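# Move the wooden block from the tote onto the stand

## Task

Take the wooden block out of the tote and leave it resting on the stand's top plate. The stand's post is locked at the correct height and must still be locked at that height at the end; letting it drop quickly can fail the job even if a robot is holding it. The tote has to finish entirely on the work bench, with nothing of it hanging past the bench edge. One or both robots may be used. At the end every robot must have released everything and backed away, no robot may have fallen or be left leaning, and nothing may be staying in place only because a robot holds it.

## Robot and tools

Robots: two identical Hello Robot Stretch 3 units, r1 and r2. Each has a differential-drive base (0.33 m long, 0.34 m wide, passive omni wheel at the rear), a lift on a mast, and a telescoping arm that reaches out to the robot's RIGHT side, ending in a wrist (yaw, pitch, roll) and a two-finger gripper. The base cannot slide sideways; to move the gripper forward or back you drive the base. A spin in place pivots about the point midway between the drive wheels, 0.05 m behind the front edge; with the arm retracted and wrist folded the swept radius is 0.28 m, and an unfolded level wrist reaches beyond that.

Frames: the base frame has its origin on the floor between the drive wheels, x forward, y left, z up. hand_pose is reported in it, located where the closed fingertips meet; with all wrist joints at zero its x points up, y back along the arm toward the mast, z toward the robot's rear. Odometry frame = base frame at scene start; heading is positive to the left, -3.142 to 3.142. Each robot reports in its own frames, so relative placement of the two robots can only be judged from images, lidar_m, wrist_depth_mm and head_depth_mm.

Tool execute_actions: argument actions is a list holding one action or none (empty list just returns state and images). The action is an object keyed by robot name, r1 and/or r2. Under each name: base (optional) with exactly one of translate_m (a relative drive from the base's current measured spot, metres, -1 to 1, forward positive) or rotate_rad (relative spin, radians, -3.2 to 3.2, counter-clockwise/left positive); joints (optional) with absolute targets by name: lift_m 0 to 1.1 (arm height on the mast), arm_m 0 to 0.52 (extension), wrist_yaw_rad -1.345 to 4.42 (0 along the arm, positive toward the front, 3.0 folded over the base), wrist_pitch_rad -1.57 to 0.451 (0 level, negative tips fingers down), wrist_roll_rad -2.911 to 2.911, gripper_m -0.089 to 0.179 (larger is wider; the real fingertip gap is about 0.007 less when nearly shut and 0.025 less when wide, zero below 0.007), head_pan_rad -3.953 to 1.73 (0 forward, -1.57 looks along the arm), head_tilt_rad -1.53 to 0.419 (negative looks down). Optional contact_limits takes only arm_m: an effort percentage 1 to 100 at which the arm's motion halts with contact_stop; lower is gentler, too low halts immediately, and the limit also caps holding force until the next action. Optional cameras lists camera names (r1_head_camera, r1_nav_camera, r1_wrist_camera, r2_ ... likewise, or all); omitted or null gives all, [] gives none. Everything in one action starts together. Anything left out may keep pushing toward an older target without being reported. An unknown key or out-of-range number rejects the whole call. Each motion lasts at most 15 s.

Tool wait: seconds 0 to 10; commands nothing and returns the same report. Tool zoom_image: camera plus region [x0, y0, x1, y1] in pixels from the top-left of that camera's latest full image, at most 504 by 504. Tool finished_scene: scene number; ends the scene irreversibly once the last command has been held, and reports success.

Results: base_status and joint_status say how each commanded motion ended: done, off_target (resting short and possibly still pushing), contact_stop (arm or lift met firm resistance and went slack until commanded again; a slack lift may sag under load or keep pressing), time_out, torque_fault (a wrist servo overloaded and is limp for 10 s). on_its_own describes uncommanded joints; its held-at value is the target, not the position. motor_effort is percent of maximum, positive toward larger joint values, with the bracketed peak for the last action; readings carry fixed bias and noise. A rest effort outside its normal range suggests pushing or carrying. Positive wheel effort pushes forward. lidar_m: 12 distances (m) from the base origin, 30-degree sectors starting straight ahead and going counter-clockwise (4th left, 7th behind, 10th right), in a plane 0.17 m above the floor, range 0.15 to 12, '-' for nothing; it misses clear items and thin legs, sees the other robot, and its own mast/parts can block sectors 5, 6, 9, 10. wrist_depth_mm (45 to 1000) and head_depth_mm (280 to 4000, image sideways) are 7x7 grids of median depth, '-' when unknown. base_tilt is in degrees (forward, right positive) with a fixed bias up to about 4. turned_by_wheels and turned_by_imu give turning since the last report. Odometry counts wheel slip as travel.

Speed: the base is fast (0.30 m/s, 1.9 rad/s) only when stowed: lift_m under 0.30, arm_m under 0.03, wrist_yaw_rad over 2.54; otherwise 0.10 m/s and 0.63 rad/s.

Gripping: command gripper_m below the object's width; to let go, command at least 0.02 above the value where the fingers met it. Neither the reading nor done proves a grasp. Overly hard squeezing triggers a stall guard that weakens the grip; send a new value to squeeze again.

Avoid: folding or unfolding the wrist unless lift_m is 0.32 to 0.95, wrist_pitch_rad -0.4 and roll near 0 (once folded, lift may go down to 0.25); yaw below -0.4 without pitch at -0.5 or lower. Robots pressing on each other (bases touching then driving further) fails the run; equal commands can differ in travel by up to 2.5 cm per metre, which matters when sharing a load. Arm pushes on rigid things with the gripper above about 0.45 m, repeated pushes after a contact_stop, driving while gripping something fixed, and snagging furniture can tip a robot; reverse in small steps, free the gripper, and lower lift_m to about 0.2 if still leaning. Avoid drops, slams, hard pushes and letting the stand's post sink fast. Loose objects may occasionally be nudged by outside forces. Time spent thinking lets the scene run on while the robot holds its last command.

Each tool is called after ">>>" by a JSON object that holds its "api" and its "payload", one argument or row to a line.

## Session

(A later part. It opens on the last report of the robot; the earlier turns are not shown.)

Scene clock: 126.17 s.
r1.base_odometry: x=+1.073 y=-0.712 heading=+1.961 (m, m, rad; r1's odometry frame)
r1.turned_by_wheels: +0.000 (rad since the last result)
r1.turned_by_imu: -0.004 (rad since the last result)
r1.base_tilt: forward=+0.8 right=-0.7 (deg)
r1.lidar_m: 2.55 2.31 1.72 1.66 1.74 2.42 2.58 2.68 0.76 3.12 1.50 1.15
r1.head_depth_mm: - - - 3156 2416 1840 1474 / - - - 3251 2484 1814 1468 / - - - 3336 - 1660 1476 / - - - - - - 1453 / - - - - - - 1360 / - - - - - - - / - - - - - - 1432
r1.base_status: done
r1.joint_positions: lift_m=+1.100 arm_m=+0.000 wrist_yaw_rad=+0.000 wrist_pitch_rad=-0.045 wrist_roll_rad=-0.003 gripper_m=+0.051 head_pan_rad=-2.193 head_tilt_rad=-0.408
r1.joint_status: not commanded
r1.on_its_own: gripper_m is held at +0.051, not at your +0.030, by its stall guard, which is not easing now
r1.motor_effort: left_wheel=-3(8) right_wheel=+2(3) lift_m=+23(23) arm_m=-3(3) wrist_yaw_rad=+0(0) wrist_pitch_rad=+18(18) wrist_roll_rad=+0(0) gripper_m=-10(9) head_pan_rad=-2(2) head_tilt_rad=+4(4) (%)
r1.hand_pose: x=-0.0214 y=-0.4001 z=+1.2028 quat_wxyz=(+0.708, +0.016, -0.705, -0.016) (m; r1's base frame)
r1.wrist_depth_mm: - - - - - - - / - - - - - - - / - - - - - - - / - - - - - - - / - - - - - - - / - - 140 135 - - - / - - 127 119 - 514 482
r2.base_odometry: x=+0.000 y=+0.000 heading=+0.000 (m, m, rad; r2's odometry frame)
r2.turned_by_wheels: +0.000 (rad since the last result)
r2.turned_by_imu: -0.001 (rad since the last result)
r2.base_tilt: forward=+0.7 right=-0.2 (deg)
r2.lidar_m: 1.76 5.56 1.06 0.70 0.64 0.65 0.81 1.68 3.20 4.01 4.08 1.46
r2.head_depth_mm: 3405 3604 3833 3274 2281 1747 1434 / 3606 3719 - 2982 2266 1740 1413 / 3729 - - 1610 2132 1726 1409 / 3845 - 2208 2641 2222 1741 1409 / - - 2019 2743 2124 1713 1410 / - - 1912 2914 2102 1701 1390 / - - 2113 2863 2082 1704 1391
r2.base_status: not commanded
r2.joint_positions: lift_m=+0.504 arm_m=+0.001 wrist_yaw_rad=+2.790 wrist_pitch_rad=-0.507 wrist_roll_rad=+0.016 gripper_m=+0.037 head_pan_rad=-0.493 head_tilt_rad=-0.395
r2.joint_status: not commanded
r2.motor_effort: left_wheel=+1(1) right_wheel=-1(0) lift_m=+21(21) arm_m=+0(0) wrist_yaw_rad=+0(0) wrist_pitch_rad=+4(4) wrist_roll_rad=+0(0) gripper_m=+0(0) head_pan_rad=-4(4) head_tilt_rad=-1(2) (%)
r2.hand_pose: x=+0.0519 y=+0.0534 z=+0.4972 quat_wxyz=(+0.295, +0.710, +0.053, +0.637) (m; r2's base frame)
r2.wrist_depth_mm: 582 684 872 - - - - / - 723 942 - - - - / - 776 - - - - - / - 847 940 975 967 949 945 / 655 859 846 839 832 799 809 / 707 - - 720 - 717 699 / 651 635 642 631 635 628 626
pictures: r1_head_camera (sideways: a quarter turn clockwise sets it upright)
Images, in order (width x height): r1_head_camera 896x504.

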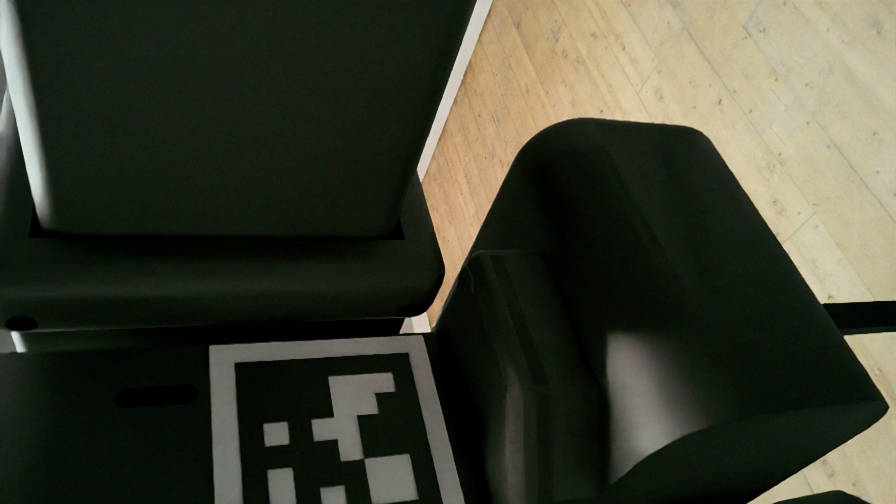

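>>> {"api": "execute_actions", "payload": {
  "actions": [
    {"r1":{"base":{"translate_m":-0.36},"joints":{"head_pan_rad":-1.4,"head_tilt_rad":-0.9,"arm_m":0.15}}}
  ],
  "cameras": ["r1_head_camera","r1_wrist_camera"]
}}

Scene clock: 136.37 s.
r1.base_odometry: x=+1.210 y=-1.045 heading=+1.961 (m, m, rad; r1's odometry frame)
r1.turned_by_wheels: +0.000 (rad since the last result)
r1.turned_by_imu: -0.002 (rad since the last result)
r1.base_tilt: forward=+0.8 right=-0.5 (deg)
r1.lidar_m: 2.90 2.32 1.73 1.68 1.75 2.28 2.22 2.31 3.22 0.65 3.25 1.49
r1.head_depth_mm: - 2493 2050 1724 1477 1299 1156 / - 662 1999 1720 1475 1293 1154 / 2749 681 1934 1636 1410 1297 1148 / 2905 2529 2024 1714 1468 1288 1146 / 2906 2510 2025 1712 1468 1284 1147 / 2911 2496 2014 1695 1463 1287 1144 / 2949 2477 2008 1688 1448 1280 1140
r1.base_status: done
r1.joint_positions: lift_m=+1.100 arm_m=+0.150 wrist_yaw_rad=+0.000 wrist_pitch_rad=-0.045 wrist_roll_rad=-0.003 gripper_m=+0.051 head_pan_rad=-1.407 head_tilt_rad=-0.889
r1.joint_status: all done
r1.on_its_own: gripper_m is held at +0.051, not at your +0.030, by its stall guard, which is not easing now
r1.motor_effort: left_wheel=-3(8) right_wheel=+2(3) lift_m=+23(23) arm_m=+5(6) wrist_yaw_rad=+0(0) wrist_pitch_rad=+18(18) wrist_roll_rad=+0(0) gripper_m=-10(11) head_pan_rad=+3(25) head_tilt_rad=-7(37) (%)
r1.hand_pose: x=-0.0214 y=-0.5495 z=+1.2028 quat_wxyz=(+0.708, +0.016, -0.705, -0.016) (m; r1's base frame)
r1.wrist_depth_mm: - - - - - - - / - - - - - - - / - - - - - - - / - - - - - - - / - - - - - - - / - - 140 134 - - - / - - 127 120 - - -
r2.base_odometry: x=+0.000 y=+0.000 heading=+0.000 (m, m, rad; r2's odometry frame)
r2.turned_by_wheels: +0.000 (rad since the last result)
r2.turned_by_imu: -0.001 (rad since the last result)
r2.base_tilt: forward=+0.7 right=-0.2 (deg)
r2.lidar_m: 1.76 5.55 1.06 0.70 0.64 0.65 0.81 1.68 3.20 4.01 4.08 1.46
r2.head_depth_mm: 3426 3730 3857 3204 2280 1762 1425 / 3531 3798 - 3002 2253 1735 1425 / 3702 - - 1607 2137 1728 1414 / 3839 - 2212 2658 2220 1712 1414 / - - 2004 2798 2104 1716 1416 / - - 1901 2880 2103 1715 1402 / - - 2117 2878 2060 1697 1384
r2.base_status: not commanded
r2.joint_positions: lift_m=+0.504 arm_m=+0.001 wrist_yaw_rad=+2.790 wrist_pitch_rad=-0.507 wrist_roll_rad=+0.016 gripper_m=+0.037 head_pan_rad=-0.493 head_tilt_rad=-0.395
r2.joint_status: not commanded
r2.motor_effort: left_wheel=+0(1) right_wheel=-1(1) lift_m=+21(21) arm_m=+0(0) wrist_yaw_rad=+0(0) wrist_pitch_rad=+5(5) wrist_roll_rad=+0(1) gripper_m=-1(1) head_pan_rad=-5(4) head_tilt_rad=-2(2) (%)
r2.hand_pose: x=+0.0519 y=+0.0534 z=+0.4972 quat_wxyz=(+0.295, +0.710, +0.053, +0.637) (m; r2's base frame)
r2.wrist_depth_mm: 584 681 879 - - - - / - 713 956 - - - - / - 776 - - - - - / - 842 964 957 960 934 936 / 655 862 840 822 836 820 792 / 698 - - 700 - 704 703 / 656 628 643 643 629 621 621
pictures: r1_head_camera (sideways: a quarter turn clockwise sets it upright), r1_wrist_camera
Images, in order (width x height): r1_head_camera 896x504, r1_wrist_camera 644x364.

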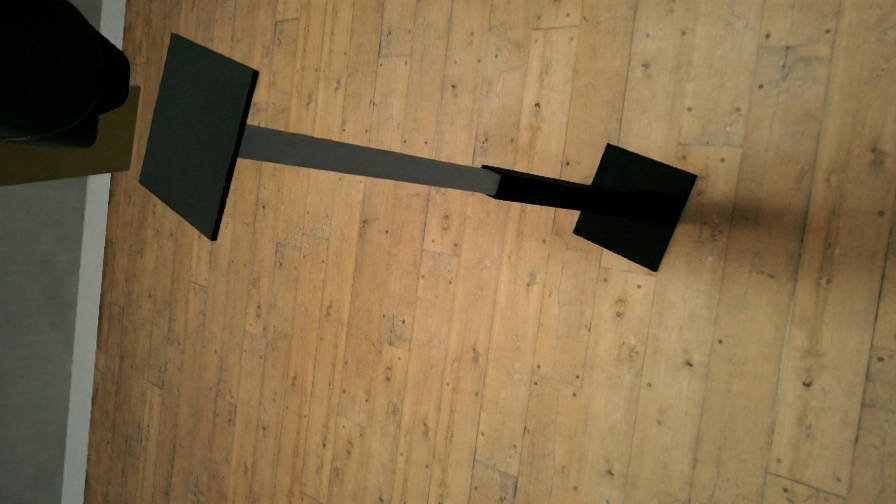

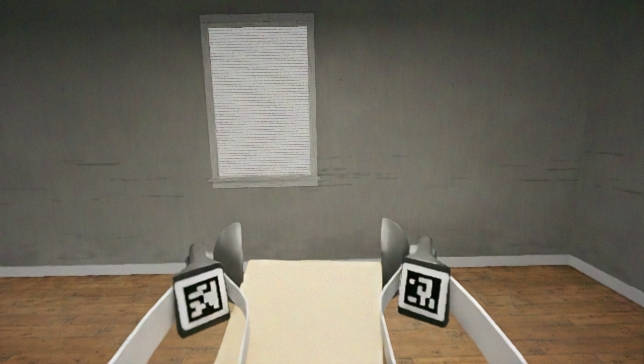

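>>> {"api": "execute_actions", "payload": {
  "actions": [
    {"r1":{"joints":{"arm_m":0.29}}}
  ],
  "cameras": []
}}

>>> {"api": "execute_actions", "payload": {
  "actions": [
    {"r1":{"joints":{"lift_m":0.85}}}
  ],
  "cameras": ["r1_head_camera"]
}}

Scene clock: 148.70 s.
r1.base_odometry: x=+1.210 y=-1.045 heading=+1.961 (m, m, rad; r1's odometry frame)
r1.turned_by_wheels: +0.000 (rad since the last result)
r1.turned_by_imu: -0.001 (rad since the last result)
r1.base_tilt: forward=+0.9 right=-0.5 (deg)
r1.lidar_m: 2.91 2.32 1.73 1.67 1.75 2.28 2.22 2.31 3.21 0.65 3.27 1.49
r1.head_depth_mm: 2801 2476 2061 1722 1481 1296 1154 / 2831 662 1992 1723 1480 1293 1155 / 2850 680 1935 1594 1408 1295 1151 / 2901 2515 2029 1708 1468 1292 1144 / 2902 2521 2033 1704 1462 1284 1145 / 2925 2478 2029 1693 1460 1282 1143 / 2969 2477 2017 1693 1452 1274 1141
r1.base_status: not commanded
r1.joint_positions: lift_m=+1.100 arm_m=+0.290 wrist_yaw_rad=+0.000 wrist_pitch_rad=-0.045 wrist_roll_rad=-0.003 gripper_m=+0.051 head_pan_rad=-1.407 head_tilt_rad=-0.889
r1.joint_status: all done
r1.on_its_own: gripper_m is held at +0.051, not at your +0.030, by its stall guard, which is not easing now
r1.motor_effort: left_wheel=-3(3) right_wheel=+2(2) lift_m=+23(23) arm_m=+5(3) wrist_yaw_rad=+0(0) wrist_pitch_rad=+18(18) wrist_roll_rad=+0(0) gripper_m=-9(9) head_pan_rad=+2(2) head_tilt_rad=-7(7) (%)
r1.hand_pose: x=-0.0214 y=-0.6895 z=+1.2028 quat_wxyz=(+0.708, +0.016, -0.705, -0.016) (m; r1's base frame)
r1.wrist_depth_mm: - - - - - - - / - - - - - - - / - - - - - - - / - - - - - - - / - - - - - - - / - - 141 136 - - - / - - 128 120 - - -
r2.base_odometry: x=+0.000 y=+0.000 heading=+0.000 (m, m, rad; r2's odometry frame)
r2.turned_by_wheels: +0.000 (rad since the last result)
r2.turned_by_imu: -0.001 (rad since the last result)
r2.base_tilt: forward=+0.6 right=-0.2 (deg)
r2.lidar_m: 1.76 5.56 1.06 0.70 0.64 0.65 0.81 1.68 3.20 4.02 4.08 1.47
r2.head_depth_mm: 3448 3594 3888 3174 2246 1758 1426 / 3533 3744 - 2989 2245 1737 1423 / 3704 - - 1614 2170 1731 1412 / 3895 - 2232 2665 2240 1733 1416 / - - 2024 2781 2122 1724 1407 / - - 1898 2853 2114 1711 1403 / - - 2103 2856 2113 1694 1384
r2.base_status: not commanded
r2.joint_positions: lift_m=+0.504 arm_m=+0.001 wrist_yaw_rad=+2.790 wrist_pitch_rad=-0.507 wrist_roll_rad=+0.016 gripper_m=+0.037 head_pan_rad=-0.493 head_tilt_rad=-0.395
r2.joint_status: not commanded
r2.motor_effort: left_wheel=+1(0) right_wheel=-1(1) lift_m=+21(21) arm_m=+0(0) wrist_yaw_rad=+1(0) wrist_pitch_rad=+5(5) wrist_roll_rad=+0(0) gripper_m=+0(0) head_pan_rad=-4(5) head_tilt_rad=-2(2) (%)
r2.hand_pose: x=+0.0519 y=+0.0534 z=+0.4972 quat_wxyz=(+0.295, +0.710, +0.053, +0.637) (m; r2's base frame)
r2.wrist_depth_mm: 583 675 888 - - - - / - 732 937 - - - - / - 771 - - - - - / - 845 948 969 973 959 937 / 657 855 845 818 847 812 824 / 701 - - 728 - 708 703 / 652 639 644 636 627 622 631
pictures: none
No camera images: the call's "cameras" was empty. Leave "cameras" out to get every camera's image.

Scene clock: 151.37 s.
r1.base_odometry: x=+1.210 y=-1.045 heading=+1.960 (m, m, rad; r1's odometry frame)
r1.turned_by_wheels: +0.000 (rad since the last result)
r1.turned_by_imu: -0.001 (rad since the last result)
r1.base_tilt: forward=+0.9 right=-0.5 (deg)
r1.lidar_m: 2.90 2.32 1.73 1.67 1.75 2.29 2.21 2.32 3.22 0.65 3.27 1.50
r1.head_depth_mm: - - 2064 1719 1481 1304 1155 / - - 2020 1716 1470 1294 1152 / 2849 682 1932 1631 1408 1290 1151 / 2885 2508 2041 1698 1467 1285 1149 / 2874 2510 2025 1709 1466 1285 1142 / 2919 2489 2019 1701 1459 1282 1146 / 2995 2483 2008 1684 1464 1278 1143
r1.base_status: not commanded
r1.joint_positions: lift_m=+0.948 arm_m=+0.290 wrist_yaw_rad=-0.011 wrist_pitch_rad=+0.073 wrist_roll_rad=-0.003 gripper_m=+0.051 head_pan_rad=-1.407 head_tilt_rad=-0.889
r1.joint_status: lift_m contact_stop (moved -0.152 of -0.250)
r1.on_its_own: gripper_m is held at +0.051, not at your +0.030, by its stall guard, which is not easing now; lift_m is slack since a contact_stop, until your next command for it (your +0.850 is given up); wrist_yaw_rad is at rest, and its effort (+14) is outside its rest range (-12 to +12); wrist_pitch_rad is at rest, and its effort (-29) is outside its rest range (-20 to +32)
r1.motor_effort: left_wheel=-5(6) right_wheel=+6(8) lift_m=+18(21) arm_m=+5(5) wrist_yaw_rad=+14(15) wrist_pitch_rad=-29(36) wrist_roll_rad=+0(1) gripper_m=-10(11) head_pan_rad=+2(3) head_tilt_rad=-6(7) (%)
r1.hand_pose: x=-0.0242 y=-0.6919 z=+1.0810 quat_wxyz=(+0.708, -0.029, -0.705, +0.022) (m; r1's base frame)
r1.wrist_depth_mm: - - - - - - - / - - - - - - - / - - - - - - - / - - - - - - - / - - - - - - - / - - 134 129 - - - / - - 117 111 - - -
r2.base_odometry: x=+0.000 y=+0.000 heading=+0.000 (m, m, rad; r2's odometry frame)
r2.turned_by_wheels: +0.000 (rad since the last result)
r2.turned_by_imu: +0.000 (rad since the last result)
r2.base_tilt: forward=+0.5 right=-0.1 (deg)
r2.lidar_m: 1.76 5.53 1.06 0.70 0.64 0.65 0.81 1.68 3.19 4.01 4.08 1.46
r2.head_depth_mm: 3460 3656 3728 3252 2264 1743 1427 / 3540 3754 - 3004 2281 1755 1421 / 3706 - - 1603 2134 1737 1421 / 3821 - 2208 2648 2232 1727 1406 / - - 2023 2774 2110 1711 1396 / - - 1900 2831 2099 1702 1402 / - - 2122 2873 2080 1702 1390
r2.base_status: not commanded
r2.joint_positions: lift_m=+0.504 arm_m=+0.001 wrist_yaw_rad=+2.790 wrist_pitch_rad=-0.507 wrist_roll_rad=+0.016 gripper_m=+0.037 head_pan_rad=-0.493 head_tilt_rad=-0.395
r2.joint_status: not commanded
r2.motor_effort: left_wheel=+1(1) right_wheel=-1(0) lift_m=+20(21) arm_m=+0(0) wrist_yaw_rad=+0(0) wrist_pitch_rad=+5(4) wrist_roll_rad=+0(0) gripper_m=+0(1) head_pan_rad=-5(3) head_tilt_rad=-2(2) (%)
r2.hand_pose: x=+0.0519 y=+0.0534 z=+0.4972 quat_wxyz=(+0.295, +0.710, +0.053, +0.637) (m; r2's base frame)
r2.wrist_depth_mm: 589 685 892 - - - - / - 711 951 - - - - / - 779 - - - - - / - 843 955 980 968 949 941 / 656 833 849 835 841 819 809 / 703 - - 715 - 710 699 / 656 634 641 627 634 629 620
pictures: r1_head_camera (sideways: a quarter turn clockwise sets it upright)
Images, in order (width x height): r1_head_camera 896x504.

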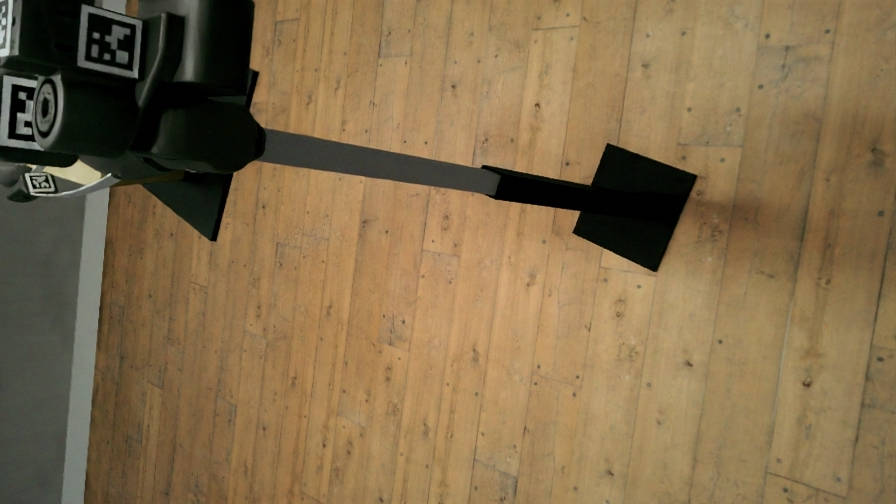

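The block is resting on the plate, so I'll release it and back off.

>>> {"api": "execute_actions", "payload": {
  "actions": [
    {"r1":{"joints":{"gripper_m":0.13}}}
  ],
  "cameras": []
}}

>>> {"api": "execute_actions", "payload": {
  "actions": [
    {"r1":{"joints":{"lift_m":1.1,"head_tilt_rad":-0.5}}}
  ],
  "cameras": []
}}

>>> {"api": "execute_actions", "payload": {
  "actions": [
    {"r1":{"joints":{"arm_m":0.0,"wrist_pitch_rad":-1.5}}}
  ],
  "cameras": ["r1_head_camera"]
}}

Scene clock: 158.53 s.
r1.base_odometry: x=+1.210 y=-1.045 heading=+1.961 (m, m, rad; r1's odometry frame)
r1.turned_by_wheels: +0.000 (rad since the last result)
r1.turned_by_imu: +0.000 (rad since the last result)
r1.base_tilt: forward=+0.8 right=-0.5 (deg)
r1.lidar_m: 2.90 2.32 1.73 1.67 1.75 2.28 2.22 2.31 3.21 0.65 3.25 1.50
r1.head_depth_mm: - - 2046 1728 1483 1296 1158 / - - 2023 1723 1475 1300 1157 / 2810 679 1963 1607 1405 1288 1157 / 2886 2528 2032 1702 1464 1295 1148 / 2906 2490 2028 1705 1460 1290 1145 / 2944 2514 2017 1698 1464 1279 1141 / 2971 2482 2003 1682 1459 1280 1142
r1.base_status: not commanded
r1.joint_positions: lift_m=+0.948 arm_m=+0.290 wrist_yaw_rad=+0.002 wrist_pitch_rad=-0.013 wrist_roll_rad=+0.000 gripper_m=+0.130 head_pan_rad=-1.407 head_tilt_rad=-0.889
r1.joint_status: all done
r1.on_its_own: lift_m is slack since a contact_stop, until your next command for it (your +0.850 is given up)
r1.motor_effort: left_wheel=-2(6) right_wheel=+2(6) lift_m=+17(17) arm_m=+5(6) wrist_yaw_rad=-3(14) wrist_pitch_rad=+5(28) wrist_roll_rad=-3(3) gripper_m=+0(82) head_pan_rad=+3(3) head_tilt_rad=-7(6) (%)
r1.hand_pose: x=-0.0209 y=-0.6905 z=+1.0589 quat_wxyz=(+0.707, +0.006, -0.707, -0.004) (m; r1's base frame)
r1.wrist_depth_mm: - - - - - - - / - - - - - - - / - - - - - - - / - - - - - - - / - - - 171 - - - / - - - 157 - - - / - - - 161 - - -
r2.base_odometry: x=+0.000 y=+0.000 heading=+0.000 (m, m, rad; r2's odometry frame)
r2.turned_by_wheels: +0.000 (rad since the last result)
r2.turned_by_imu: +0.000 (rad since the last result)
r2.base_tilt: forward=+0.6 right=-0.5 (deg)
r2.lidar_m: 1.77 5.55 1.06 0.70 0.64 0.65 0.81 1.68 3.19 4.01 4.08 1.47
r2.head_depth_mm: 3446 3614 3846 3213 2249 1756 1426 / 3518 3763 - 2978 2266 1752 1423 / 3702 - - 1615 2137 1736 1420 / 3957 - 2195 2655 2226 1720 1406 / - - 2039 2776 2120 1725 1403 / - - 1902 2912 2126 1718 1396 / - - 2095 2854 2086 1686 1401
r2.base_status: not commanded
r2.joint_positions: lift_m=+0.504 arm_m=+0.001 wrist_yaw_rad=+2.790 wrist_pitch_rad=-0.507 wrist_roll_rad=+0.016 gripper_m=+0.037 head_pan_rad=-0.493 head_tilt_rad=-0.395
r2.joint_status: not commanded
r2.motor_effort: left_wheel=+1(1) right_wheel=+0(0) lift_m=+21(21) arm_m=+0(1) wrist_yaw_rad=+0(0) wrist_pitch_rad=+5(5) wrist_roll_rad=+1(0) gripper_m=+0(1) head_pan_rad=-4(4) head_tilt_rad=-1(2) (%)
r2.hand_pose: x=+0.0519 y=+0.0534 z=+0.4972 quat_wxyz=(+0.295, +0.710, +0.053, +0.637) (m; r2's base frame)
r2.wrist_depth_mm: 589 690 891 - - - - / - 726 931 - - - - / - 769 989 - - - - / - 834 931 966 943 945 953 / 654 860 848 822 844 812 827 / 698 - - 727 - 707 703 / 654 637 638 636 632 633 628
pictures: none
No camera images: the call's "cameras" was empty. Leave "cameras" out to get every camera's image.

Scene clock: 160.77 s.
r1.base_odometry: x=+1.210 y=-1.045 heading=+1.961 (m, m, rad; r1's odometry frame)
r1.turned_by_wheels: +0.000 (rad since the last result)
r1.turned_by_imu: +0.000 (rad since the last result)
r1.base_tilt: forward=+0.7 right=-0.5 (deg)
r1.lidar_m: 2.90 2.32 1.73 1.67 1.75 2.29 2.22 2.31 3.23 0.65 3.25 1.50
r1.head_depth_mm: - - 3114 2870 2098 1651 1363 / 2599 - 3123 705 1942 1655 1365 / 2710 2907 3105 719 2021 1560 1274 / 2712 2949 3237 2860 2091 1658 1373 / 2749 2978 3259 2863 2094 1655 1360 / 2796 3048 3312 2858 2100 1648 1359 / 2810 3100 3372 2832 2094 1656 1364
r1.base_status: not commanded
r1.joint_positions: lift_m=+1.100 arm_m=+0.290 wrist_yaw_rad=+0.002 wrist_pitch_rad=-0.014 wrist_roll_rad=+0.000 gripper_m=+0.130 head_pan_rad=-1.407 head_tilt_rad=-0.507
r1.joint_status: all done
r1.motor_effort: left_wheel=-2(2) right_wheel=+1(2) lift_m=+23(24) arm_m=+5(5) wrist_yaw_rad=-3(4) wrist_pitch_rad=+6(6) wrist_roll_rad=-2(3) gripper_m=-2(1) head_pan_rad=+3(4) head_tilt_rad=+2(30) (%)
r1.hand_pose: x=-0.0209 y=-0.6905 z=+1.2107 quat_wxyz=(+0.707, +0.006, -0.707, -0.004) (m; r1's base frame)
r1.wrist_depth_mm: - - - - - - - / - - - - - - - / - - - - - - - / - - - - - - - / - - - - - - - / - - - - - - - / - - - - - - -
r2.base_odometry: x=+0.000 y=+0.000 heading=+0.000 (m, m, rad; r2's odometry frame)
r2.turned_by_wheels: +0.000 (rad since the last result)
r2.turned_by_imu: +0.000 (rad since the last result)
r2.base_tilt: forward=+0.9 right=-0.2 (deg)
r2.lidar_m: 1.76 5.53 1.06 0.69 0.64 0.65 0.82 1.69 3.20 4.02 4.07 1.47
r2.head_depth_mm: 3425 3632 3834 3212 2272 1743 1423 / 3558 3757 - 2975 2263 1732 1417 / 3657 - - 1620 2151 1732 1420 / 3878 - 2223 2659 2222 1718 1406 / - - 2019 2770 2116 1718 1398 / - - 1909 2878 2108 1727 1384 / - - 2097 2890 2109 1699 1387
r2.base_status: not commanded
r2.joint_positions: lift_m=+0.504 arm_m=+0.001 wrist_yaw_rad=+2.790 wrist_pitch_rad=-0.507 wrist_roll_rad=+0.016 gripper_m=+0.037 head_pan_rad=-0.493 head_tilt_rad=-0.395
r2.joint_status: not commanded
r2.motor_effort: left_wheel=+1(1) right_wheel=-1(1) lift_m=+20(21) arm_m=+0(0) wrist_yaw_rad=+1(1) wrist_pitch_rad=+5(5) wrist_roll_rad=+0(1) gripper_m=+0(0) head_pan_rad=-5(4) head_tilt_rad=-1(2) (%)
r2.hand_pose: x=+0.0519 y=+0.0534 z=+0.4972 quat_wxyz=(+0.295, +0.710, +0.053, +0.637) (m; r2's base frame)
r2.wrist_depth_mm: 592 687 867 - - - - / - 720 954 - - - - / - 772 997 - - - - / - 846 959 980 956 957 932 / 657 853 837 829 835 810 802 / 694 - - 716 - 711 704 / 659 638 639 636 633 622 618
pictures: none
No camera images: the call's "cameras" was empty. Leave "cameras" out to get every camera's image.

Scene clock: 164.13 s.
r1.base_odometry: x=+1.210 y=-1.045 heading=+1.961 (m, m, rad; r1's odometry frame)
r1.turned_by_wheels: +0.000 (rad since the last result)
r1.turned_by_imu: -0.001 (rad since the last result)
r1.base_tilt: forward=+0.8 right=-0.6 (deg)
r1.lidar_m: 2.91 2.32 1.72 1.67 1.75 2.28 2.21 2.31 3.21 0.65 3.27 1.50
r1.head_depth_mm: 2583 - - - - - - / 2654 2859 3038 697 - - - / 2693 2921 3124 717 2093 1608 1405 / 2717 2955 3190 2842 2079 1654 1370 / 2751 2980 3302 2877 2090 1660 1367 / 2812 3032 3304 2872 2088 1654 1360 / 2839 3057 3341 2867 2087 1654 1361
r1.base_status: not commanded
r1.joint_positions: lift_m=+1.100 arm_m=+0.000 wrist_yaw_rad=+0.002 wrist_pitch_rad=-1.495 wrist_roll_rad=+0.000 gripper_m=+0.130 head_pan_rad=-1.407 head_tilt_rad=-0.507
r1.joint_status: all done
r1.motor_effort: left_wheel=-2(2) right_wheel=+1(1) lift_m=+23(23) arm_m=-5(4) wrist_yaw_rad=-3(4) wrist_pitch_rad=-2(5) wrist_roll_rad=-2(3) gripper_m=+0(0) head_pan_rad=+3(1) head_tilt_rad=+3(3) (%)
r1.hand_pose: x=-0.0216 y=-0.1408 z=+0.9811 quat_wxyz=(+0.519, +0.481, -0.518, -0.481) (m; r1's base frame)
r1.wrist_depth_mm: - - - - - - - / - - - - - - - / - - - - - - - / - - - - - - - / - - - - - - - / - - - - - - - / - - - - - - -
r2.base_odometry: x=+0.000 y=+0.000 heading=+0.000 (m, m, rad; r2's odometry frame)
r2.turned_by_wheels: +0.000 (rad since the last result)
r2.turned_by_imu: +0.000 (rad since the last result)
r2.base_tilt: forward=+0.7 right=-0.1 (deg)
r2.lidar_m: 1.76 5.55 1.06 0.70 0.64 0.65 0.81 1.68 3.20 4.01 4.08 1.47
r2.head_depth_mm: 3443 3606 3823 3225 2268 1761 1429 / 3563 3738 - 3004 2249 1743 1428 / 3721 - - 1612 2149 1736 1414 / 3855 - 2209 2658 2227 1735 1404 / - - 2030 2813 2108 1711 1415 / - - 1894 2899 2109 1693 1393 / - - 2084 2871 2089 1694 1390
r2.base_status: not commanded
r2.joint_positions: lift_m=+0.504 arm_m=+0.001 wrist_yaw_rad=+2.790 wrist_pitch_rad=-0.507 wrist_roll_rad=+0.016 gripper_m=+0.037 head_pan_rad=-0.493 head_tilt_rad=-0.395
r2.joint_status: not commanded
r2.motor_effort: left_wheel=+1(1) right_wheel=+0(0) lift_m=+21(21) arm_m=+0(0) wrist_yaw_rad=+0(0) wrist_pitch_rad=+5(5) wrist_roll_rad=+0(0) gripper_m=+0(0) head_pan_rad=-4(4) head_tilt_rad=-2(2) (%)
r2.hand_pose: x=+0.0519 y=+0.0534 z=+0.4972 quat_wxyz=(+0.295, +0.710, +0.053, +0.637) (m; r2's base frame)
r2.wrist_depth_mm: 594 682 868 - - - - / - 716 955 - - - - / - 775 997 - - - - / - 849 965 981 951 949 953 / 644 852 840 823 842 821 814 / 694 - - 723 - 712 703 / 649 643 648 644 630 622 620
pictures: r1_head_camera (sideways: a quarter turn clockwise sets it upright)
Images, in order (width x height): r1_head_camera 896x504.

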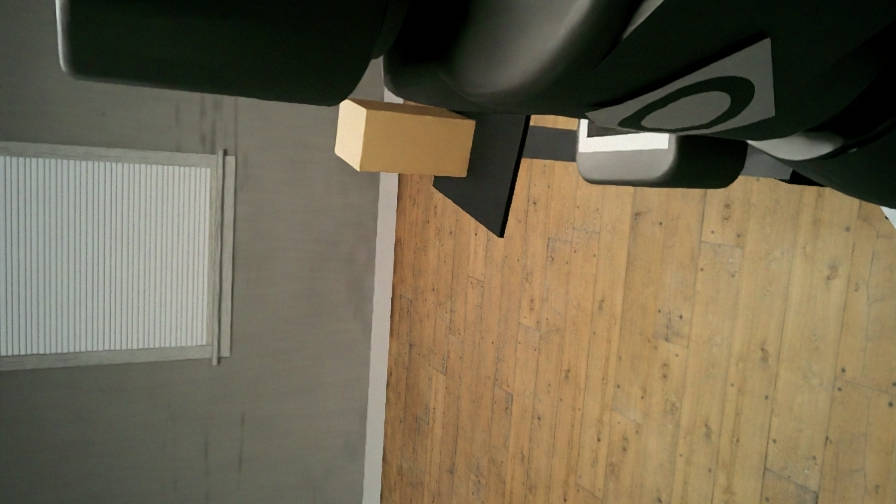

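>>> {"api": "finished_scene", "payload": {
  "scene": 2
}}

The scene is finished: the task was done.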